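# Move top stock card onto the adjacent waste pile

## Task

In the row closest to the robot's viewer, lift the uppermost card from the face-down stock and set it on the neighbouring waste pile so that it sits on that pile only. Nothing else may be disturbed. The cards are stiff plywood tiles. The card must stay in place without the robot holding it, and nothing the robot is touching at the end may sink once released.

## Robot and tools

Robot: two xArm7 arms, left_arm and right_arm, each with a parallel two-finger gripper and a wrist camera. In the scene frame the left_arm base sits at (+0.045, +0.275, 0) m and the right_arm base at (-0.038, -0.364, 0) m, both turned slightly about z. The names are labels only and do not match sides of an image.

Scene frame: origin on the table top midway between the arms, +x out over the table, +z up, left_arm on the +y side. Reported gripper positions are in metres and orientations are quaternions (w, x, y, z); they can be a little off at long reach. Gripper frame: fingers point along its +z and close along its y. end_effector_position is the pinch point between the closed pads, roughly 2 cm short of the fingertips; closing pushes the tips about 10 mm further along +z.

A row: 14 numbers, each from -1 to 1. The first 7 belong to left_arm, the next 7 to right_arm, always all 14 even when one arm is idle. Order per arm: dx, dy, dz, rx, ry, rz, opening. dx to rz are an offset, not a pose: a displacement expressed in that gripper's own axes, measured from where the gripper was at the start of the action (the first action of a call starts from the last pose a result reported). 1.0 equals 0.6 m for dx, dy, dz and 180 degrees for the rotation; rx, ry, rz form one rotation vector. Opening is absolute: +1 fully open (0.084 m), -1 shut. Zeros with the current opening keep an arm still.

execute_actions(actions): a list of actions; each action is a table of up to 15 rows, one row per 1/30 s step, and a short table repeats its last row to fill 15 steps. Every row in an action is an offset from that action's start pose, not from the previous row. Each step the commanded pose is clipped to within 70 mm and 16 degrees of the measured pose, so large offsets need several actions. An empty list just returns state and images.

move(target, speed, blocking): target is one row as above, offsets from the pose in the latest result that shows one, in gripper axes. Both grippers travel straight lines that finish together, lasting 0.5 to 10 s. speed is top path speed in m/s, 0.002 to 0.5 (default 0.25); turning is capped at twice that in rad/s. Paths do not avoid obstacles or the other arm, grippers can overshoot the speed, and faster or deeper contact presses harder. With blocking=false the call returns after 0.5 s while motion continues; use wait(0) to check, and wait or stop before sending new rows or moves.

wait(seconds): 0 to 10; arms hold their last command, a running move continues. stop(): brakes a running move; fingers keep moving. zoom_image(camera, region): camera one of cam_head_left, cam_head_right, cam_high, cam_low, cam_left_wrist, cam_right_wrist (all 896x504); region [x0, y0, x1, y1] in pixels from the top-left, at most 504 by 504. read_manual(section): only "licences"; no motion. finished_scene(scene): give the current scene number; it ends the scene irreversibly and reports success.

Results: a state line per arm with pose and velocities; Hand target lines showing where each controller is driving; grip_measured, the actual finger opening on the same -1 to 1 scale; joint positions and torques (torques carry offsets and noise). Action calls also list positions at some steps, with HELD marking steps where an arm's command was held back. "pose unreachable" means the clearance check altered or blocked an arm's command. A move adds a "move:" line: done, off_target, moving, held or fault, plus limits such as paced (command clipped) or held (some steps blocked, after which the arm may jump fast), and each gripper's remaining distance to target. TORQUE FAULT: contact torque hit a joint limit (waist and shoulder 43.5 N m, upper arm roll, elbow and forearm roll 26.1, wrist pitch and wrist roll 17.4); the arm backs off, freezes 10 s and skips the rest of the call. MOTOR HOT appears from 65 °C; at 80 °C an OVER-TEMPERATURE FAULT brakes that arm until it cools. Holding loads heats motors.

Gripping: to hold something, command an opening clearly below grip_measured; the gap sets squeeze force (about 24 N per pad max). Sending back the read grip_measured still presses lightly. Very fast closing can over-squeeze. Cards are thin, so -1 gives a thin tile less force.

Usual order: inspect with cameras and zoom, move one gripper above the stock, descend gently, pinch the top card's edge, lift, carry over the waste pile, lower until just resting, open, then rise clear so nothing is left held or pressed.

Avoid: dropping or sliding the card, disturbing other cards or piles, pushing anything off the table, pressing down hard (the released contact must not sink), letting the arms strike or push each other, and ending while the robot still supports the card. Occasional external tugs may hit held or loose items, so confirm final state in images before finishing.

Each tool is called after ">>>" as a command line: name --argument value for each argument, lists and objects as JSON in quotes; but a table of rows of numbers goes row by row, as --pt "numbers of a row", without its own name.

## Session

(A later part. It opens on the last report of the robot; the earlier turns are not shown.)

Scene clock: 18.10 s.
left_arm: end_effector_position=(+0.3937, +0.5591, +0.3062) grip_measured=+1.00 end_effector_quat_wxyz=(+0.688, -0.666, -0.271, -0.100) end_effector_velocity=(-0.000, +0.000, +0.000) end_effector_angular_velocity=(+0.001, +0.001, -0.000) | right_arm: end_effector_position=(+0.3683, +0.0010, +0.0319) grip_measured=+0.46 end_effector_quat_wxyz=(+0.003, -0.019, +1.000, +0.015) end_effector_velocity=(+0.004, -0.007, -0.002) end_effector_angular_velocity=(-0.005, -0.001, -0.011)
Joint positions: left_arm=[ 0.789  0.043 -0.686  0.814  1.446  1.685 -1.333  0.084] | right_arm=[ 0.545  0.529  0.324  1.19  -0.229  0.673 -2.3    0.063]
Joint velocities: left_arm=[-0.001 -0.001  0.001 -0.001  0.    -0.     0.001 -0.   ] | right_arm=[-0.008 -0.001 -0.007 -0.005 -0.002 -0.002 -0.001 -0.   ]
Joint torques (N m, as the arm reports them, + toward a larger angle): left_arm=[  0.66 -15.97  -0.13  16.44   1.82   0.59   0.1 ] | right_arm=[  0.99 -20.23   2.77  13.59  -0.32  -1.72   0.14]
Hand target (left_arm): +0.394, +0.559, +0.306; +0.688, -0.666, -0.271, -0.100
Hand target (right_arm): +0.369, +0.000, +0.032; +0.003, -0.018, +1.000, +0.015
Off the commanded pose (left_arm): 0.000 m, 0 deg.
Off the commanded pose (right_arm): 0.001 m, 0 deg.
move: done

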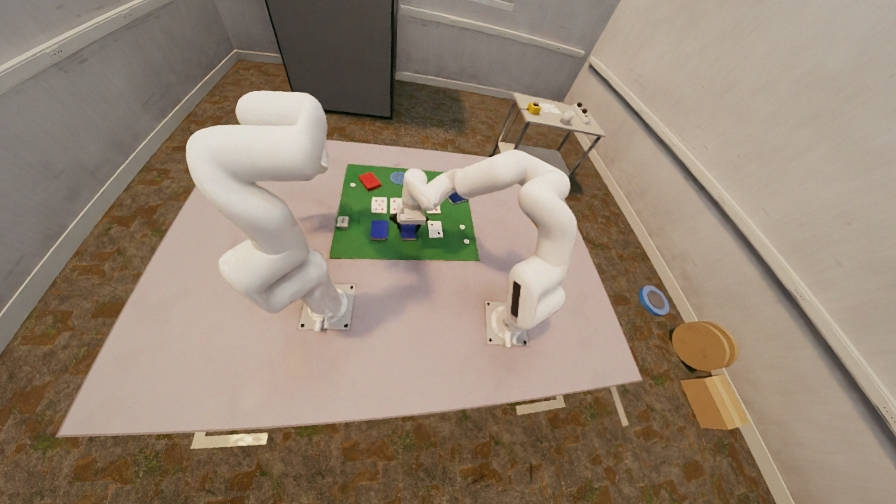

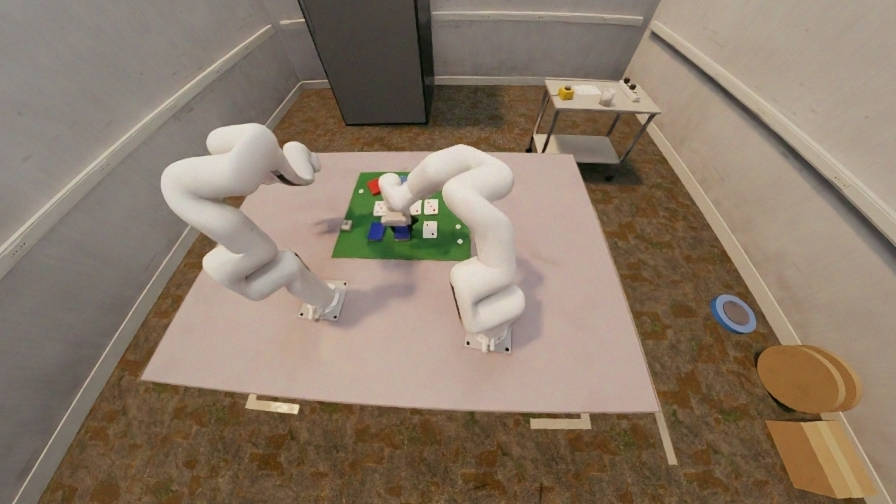

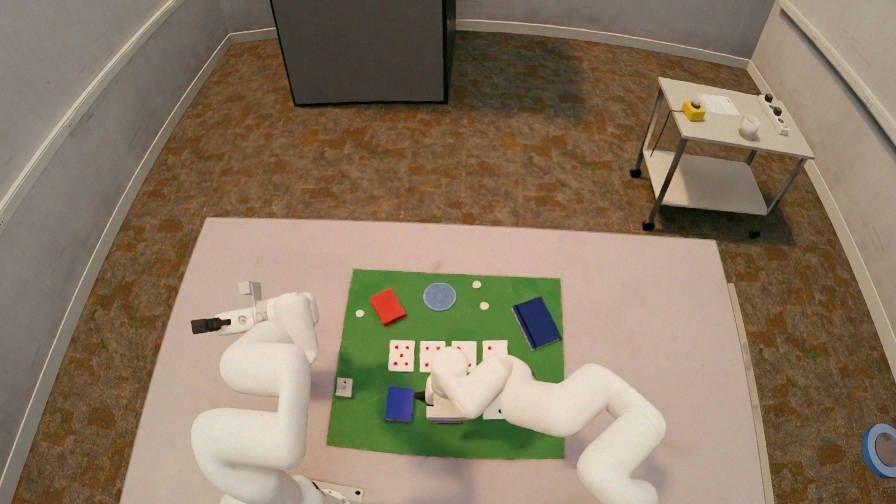

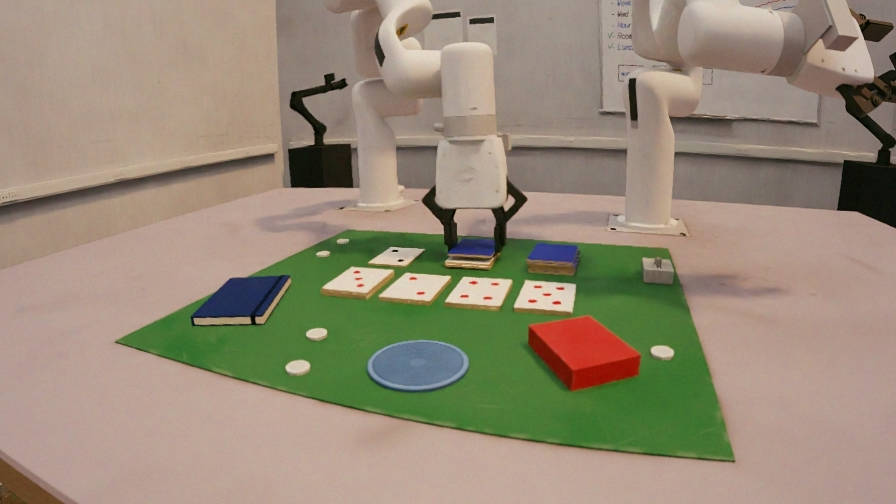

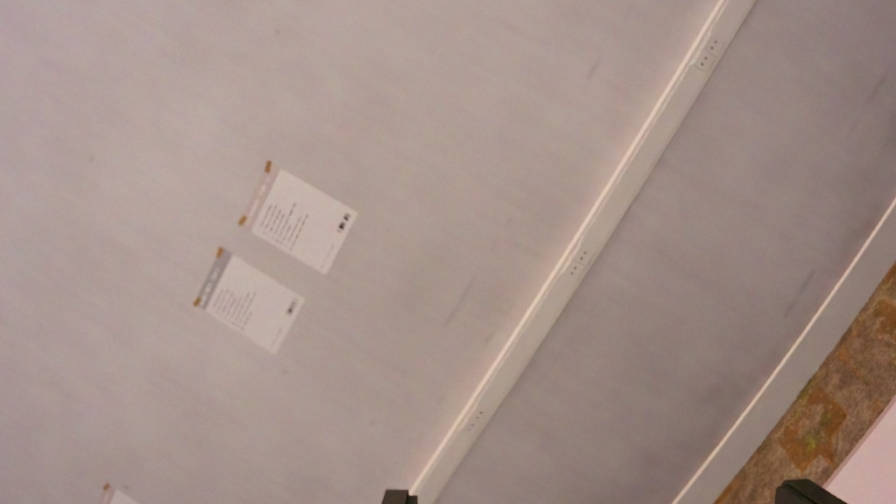

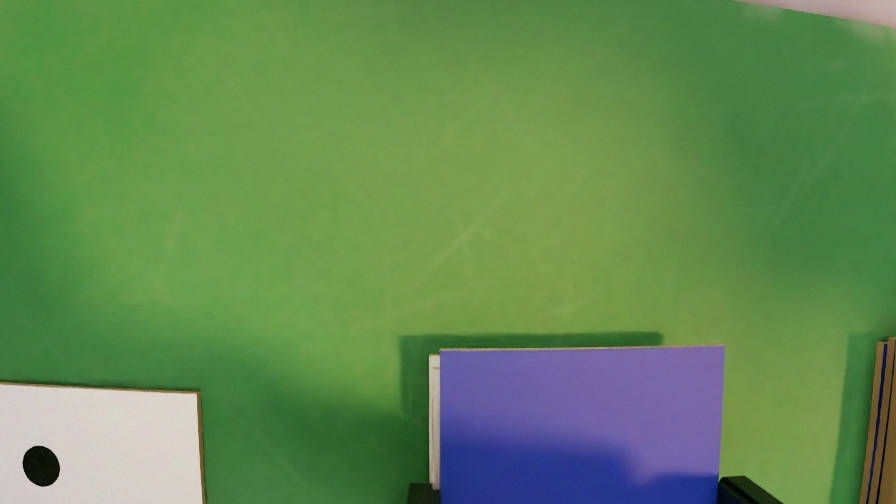

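>>> move --target '[0,0,0,0,0,0,1, -0.0085,-0.005,0.011,0,0,0,0.1]' --speed 0.04

>>> zoom_image --camera "cam_low" --region '[425, 220, 525, 285]'

Scene clock: 19.13 s.
left_arm: end_effector_position=(+0.3937, +0.5591, +0.3062) grip_measured=+1.00 end_effector_quat_wxyz=(+0.688, -0.666, -0.271, -0.100) end_effector_velocity=(-0.000, -0.000, -0.000) end_effector_angular_velocity=(-0.000, +0.001, -0.000) | right_arm: end_effector_position=(+0.3734, -0.0016, +0.0253) grip_measured=+0.46 end_effector_quat_wxyz=(+0.003, -0.019, +1.000, +0.015) end_effector_velocity=(+0.001, +0.002, +0.001) end_effector_angular_velocity=(+0.003, -0.003, +0.004)
Joint positions: left_arm=[ 0.789  0.043 -0.686  0.814  1.446  1.685 -1.333  0.084] | right_arm=[ 0.541  0.548  0.317  1.2   -0.235  0.664 -2.307  0.063]
Joint velocities: left_arm=[ 0.    -0.    -0.001 -0.001 -0.     0.    -0.    -0.   ] | right_arm=[ 0.001  0.     0.001  0.003 -0.001 -0.002 -0.002 -0.   ]
Joint torques (N m, as the arm reports them, + toward a larger angle): left_arm=[  0.47 -15.77  -0.35  16.59   1.89   0.68   0.04] | right_arm=[  0.81 -20.16   2.56  13.5   -0.38  -1.67   0.07]
Hand target (left_arm): +0.394, +0.559, +0.306; +0.688, -0.666, -0.271, -0.100
Hand target (right_arm): +0.373, -0.002, +0.025; +0.003, -0.019, +1.000, +0.015
Off the commanded pose (left_arm): 0.000 m, 0 deg.
Off the commanded pose (right_arm): 0.000 m, 0 deg.
move: done

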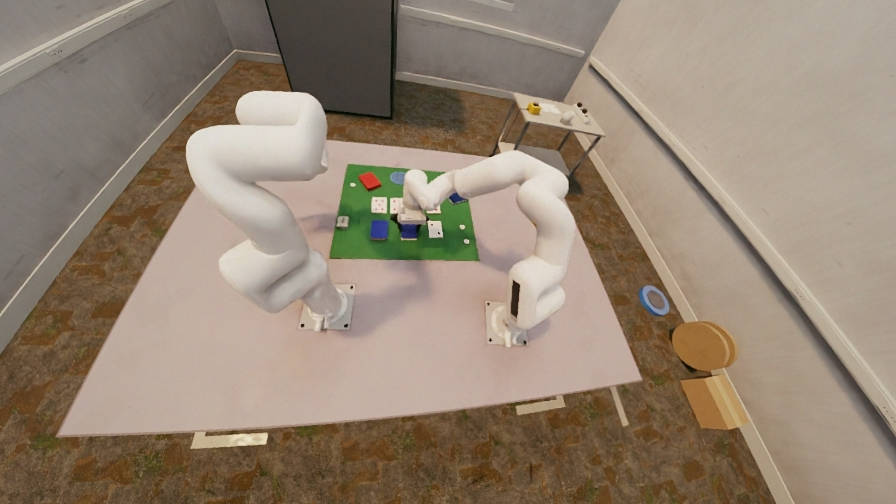

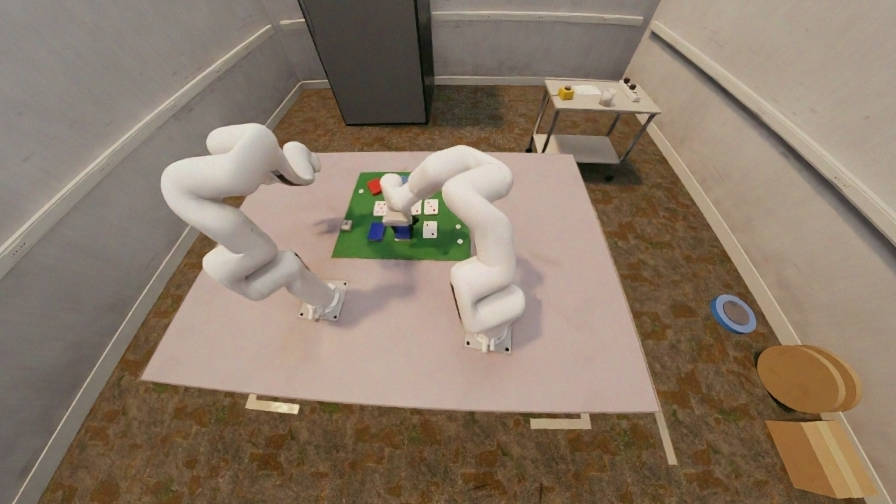

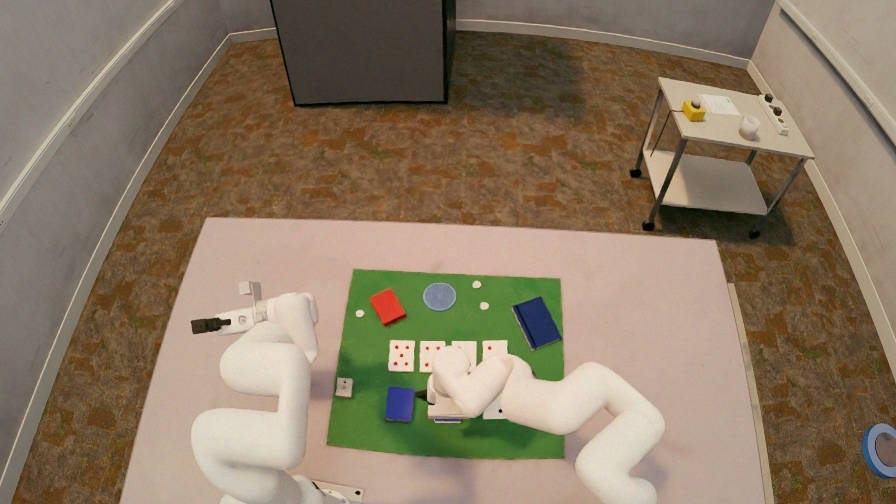

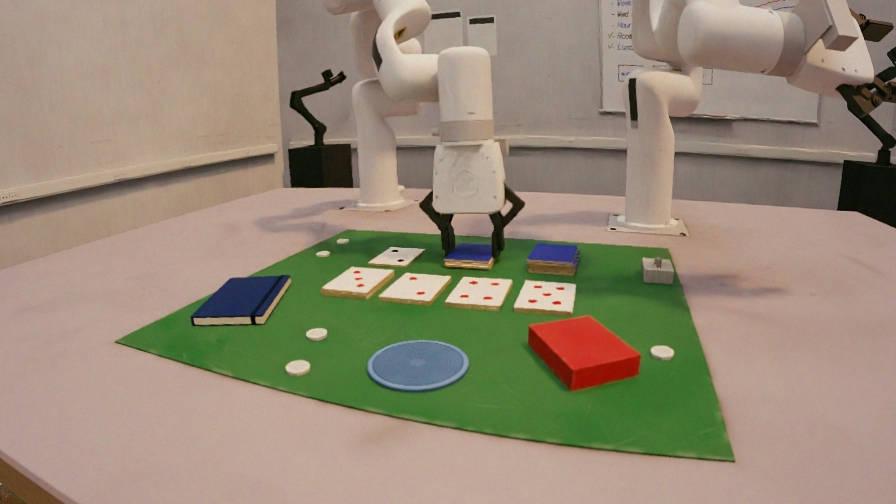

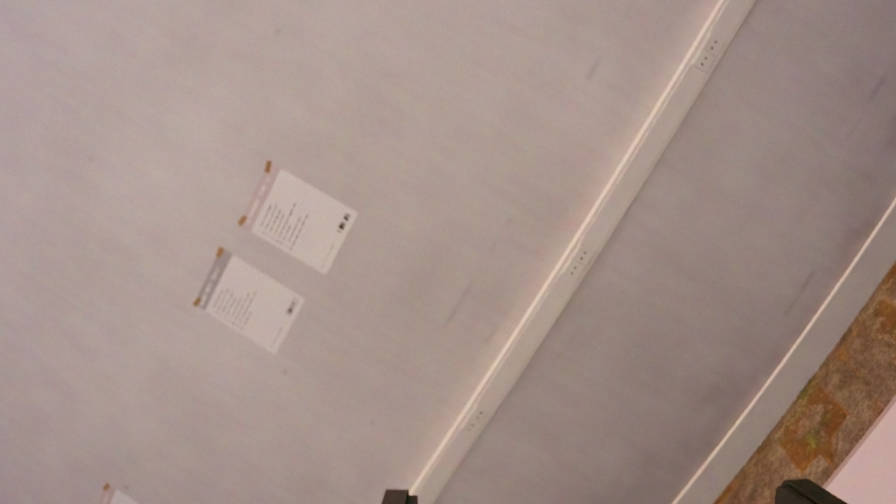

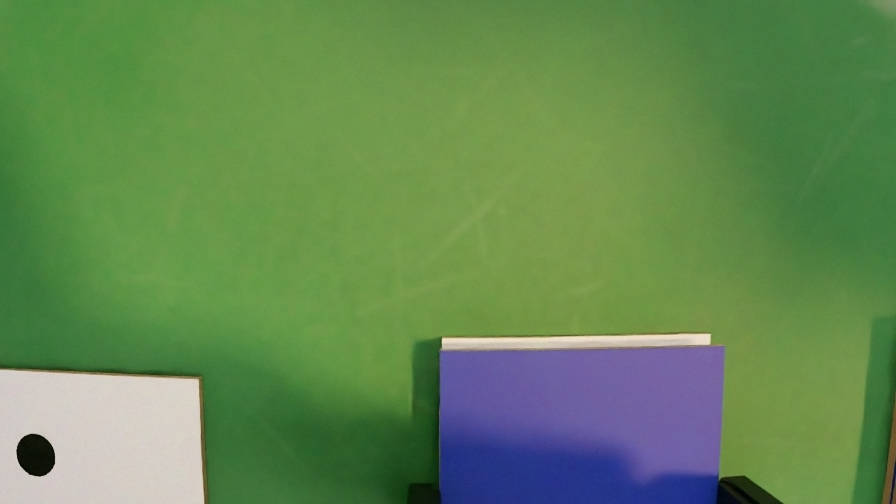

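Region (425, 220, 525, 285) of cam_low's 896x504 image, scaled by 5.040, with more detail than that image has; it fills the top 328 rows of this view, and the rest is white.

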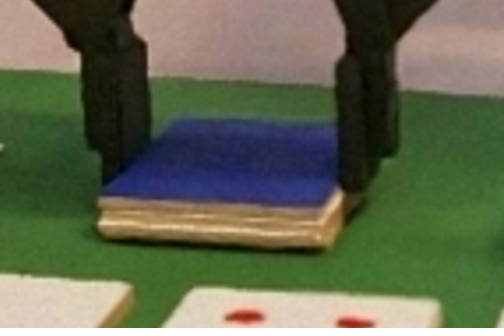

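Nearly seated. Lower 1 mm, release, and lift.

>>> execute_actions --actions '[[[0,0,0,0,0,0,1, 0,0,0.0012,0,0,0,0.1],[0,0,0,0,0,0,1, 0,0,0.0012,0,0,0,0.1],[0,0,0,0,0,0,1, 0,0,0.0012,0,0,0,0.1],[0,0,0,0,0,0,1, 0,0,0.0012,0,0,0,0.1],[0,0,0,0,0,0,1, 0,0,0.0012,0,0,0,0.1],[0,0,0,0,0,0,1, 0,0,0.0012,0,0,0,0.4],[0,0,0,0,0,0,1, 0,0,0.0012,0,0,0,0.55],[0,0,0,0,0,0,1, 0,0,0.0012,0,0,0,0.8]],[[0,0,0,0,0,0,1, 0,0,-0.005,0,0,0,0.8],[0,0,0,0,0,0,1, 0,0,-0.012,0,0,0,0.8],[0,0,0,0,0,0,1, 0,0,-0.02,0,0,0,0.8],[0,0,0,0,0,0,1, 0,0,-0.03,0,0,0,0.8],[0,0,0,0,0,0,1, 0,0,-0.04,0,0,0,0.8],[0,0,0,0,0,0,1, 0,0,-0.05,0,0,0,0.8],[0,0,0,0,0,0,1, 0,0,-0.06,0,0,0,0.8]]]'

>>> zoom_image --camera "cam_low" --region '[415, 195, 605, 295]'

Scene clock: 20.67 s.
left_arm: end_effector_position=(+0.3937, +0.5591, +0.3062) grip_measured=+1.00 end_effector_quat_wxyz=(+0.688, -0.666, -0.271, -0.100) end_effector_velocity=(-0.000, -0.000, -0.000) end_effector_angular_velocity=(+0.000, -0.000, -0.000) | right_arm: end_effector_position=(+0.3732, -0.0029, +0.0598) grip_measured=+0.80 end_effector_quat_wxyz=(+0.003, -0.019, +1.000, +0.015) end_effector_velocity=(-0.006, -0.008, -0.008) end_effector_angular_velocity=(-0.019, +0.025, -0.004)
Joint positions: left_arm=[ 0.789  0.043 -0.686  0.814  1.446  1.685 -1.333  0.084] | right_arm=[ 0.524  0.476  0.339  1.203 -0.2    0.737 -2.33   0.077]
Joint velocities: left_arm=[-0.001 -0.    -0.    -0.001 -0.001  0.    -0.001 -0.   ] | right_arm=[-0.004  0.006 -0.002 -0.011  0.005  0.014 -0.004 -0.   ]
Joint torques (N m, as the arm reports them, + toward a larger angle): left_arm=[  0.84 -15.4   -0.32  16.49   1.92   0.61   0.05] | right_arm=[  0.9  -19.92   2.57  14.45  -0.4   -1.77   0.05]
Hand target (left_arm): +0.394, +0.559, +0.306; +0.688, -0.666, -0.271, -0.100
Hand target (right_arm): +0.373, -0.003, +0.061; +0.003, -0.019, +1.000, +0.015
Off the commanded pose (left_arm): 0.000 m, 0 deg.
Off the commanded pose (right_arm): 0.001 m, 0 deg.
Step readings (end_effector_position; steps 1 to 15: 1st action; 16 to 30: 2nd action):
0: left_arm (+0.3937, +0.5591, +0.3062) | right_arm (+0.3735, -0.0016, +0.0253)
1: left_arm (+0.3937, +0.5591, +0.3062) | right_arm (+0.3735, -0.0016, +0.0252)
2: left_arm (+0.3937, +0.5591, +0.3062) | right_arm (+0.3735, -0.0015, +0.0251)
4: left_arm (+0.3937, +0.5591, +0.3062) | right_arm (+0.3735, -0.0016, +0.0247)
8: left_arm (+0.3937, +0.5591, +0.3062) | right_arm (+0.3734, -0.0016, +0.0245)
15: left_arm (+0.3937, +0.5591, +0.3062) | right_arm (+0.3735, -0.0015, +0.0246)
16: left_arm (+0.3937, +0.5591, +0.3062) | right_arm (+0.3734, -0.0016, +0.0247)
17: left_arm (+0.3937, +0.5591, +0.3062) | right_arm (+0.3732, -0.0018, +0.0252)
19: left_arm (+0.3937, +0.5591, +0.3062) | right_arm (+0.3727, -0.0024, +0.0295)
23: left_arm (+0.3937, +0.5591, +0.3062) | right_arm (+0.3737, -0.0019, +0.0501)
30: end_effector_position above

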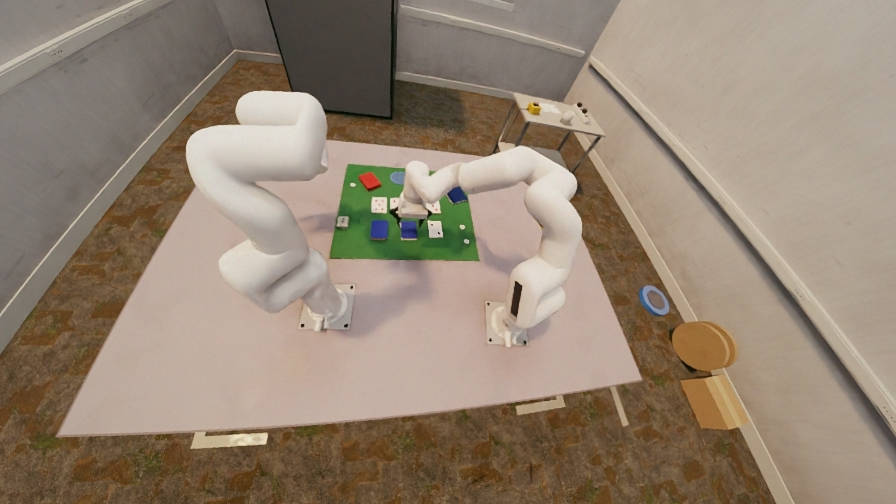

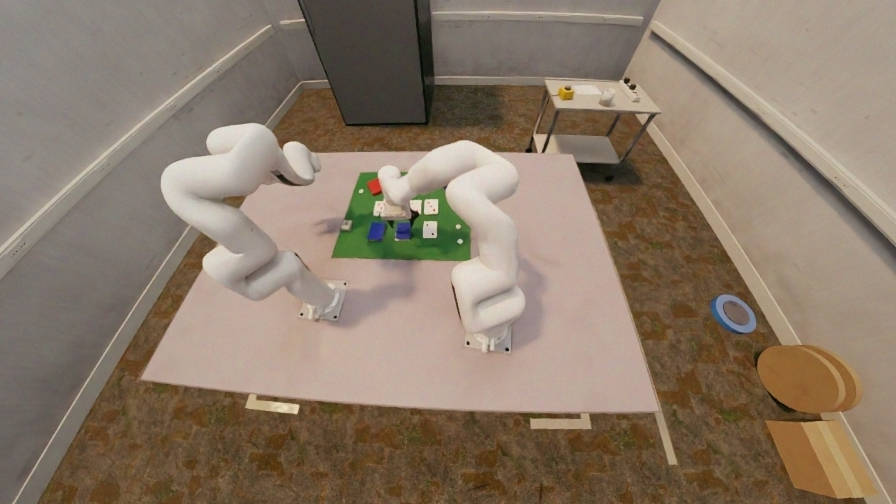

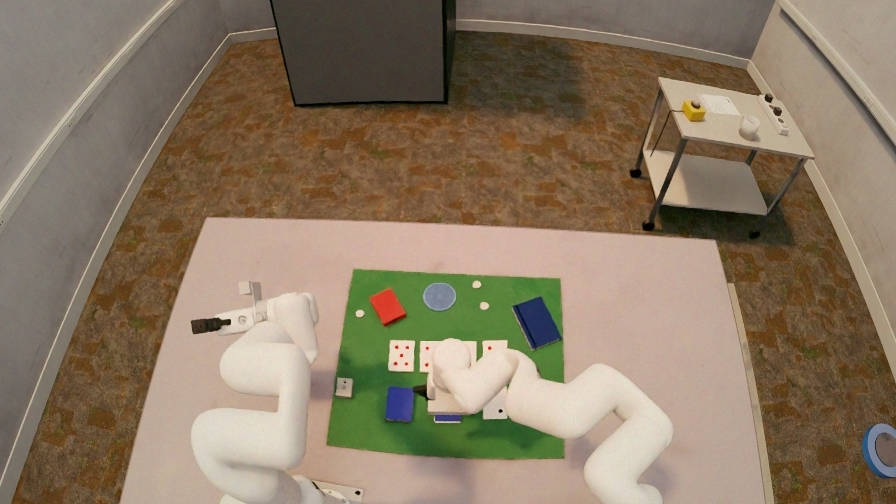

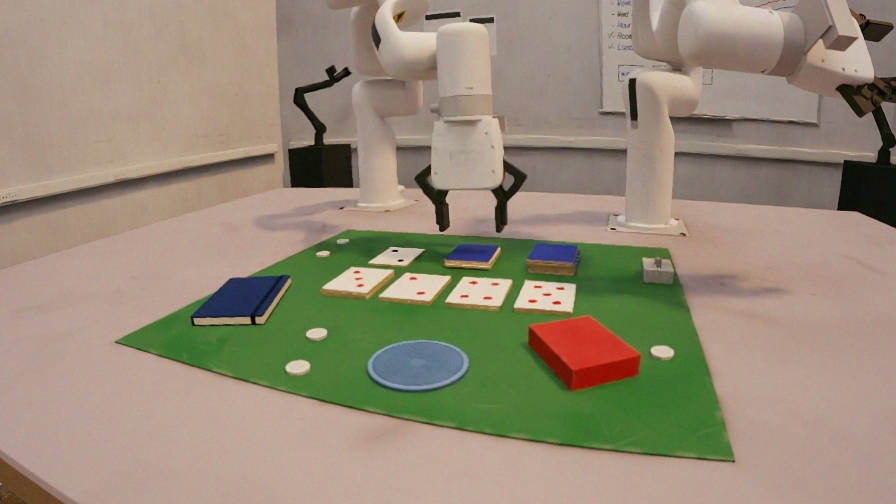

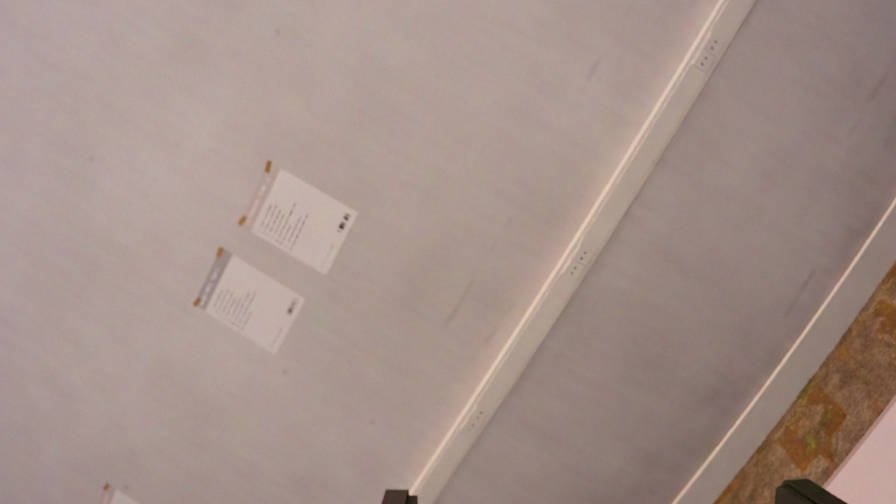

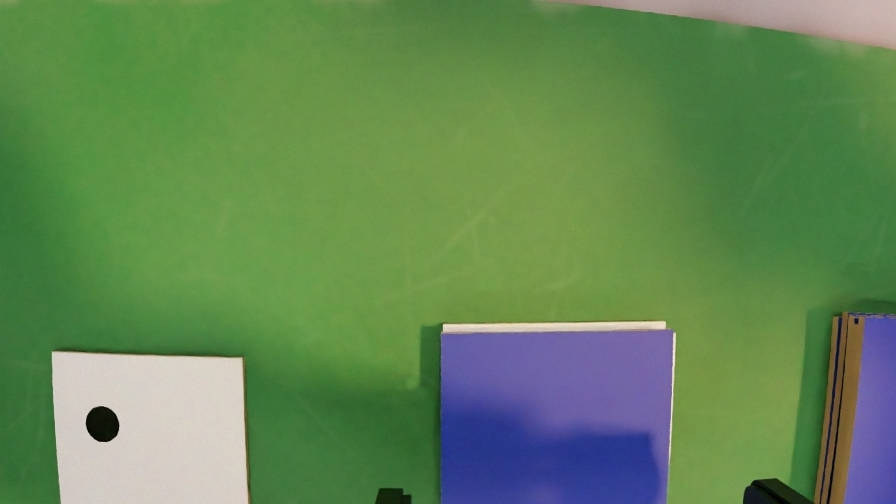

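Region (415, 195, 605, 295) of cam_low's 896x504 image, scaled by 2.653, with more detail than that image has; it fills the top 265 rows of this view, and the rest is white.

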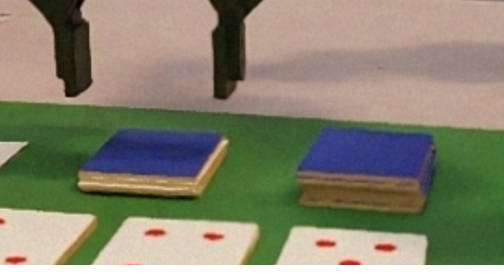

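>>> finished_scene --scene 1

The scene is finished: the task was done.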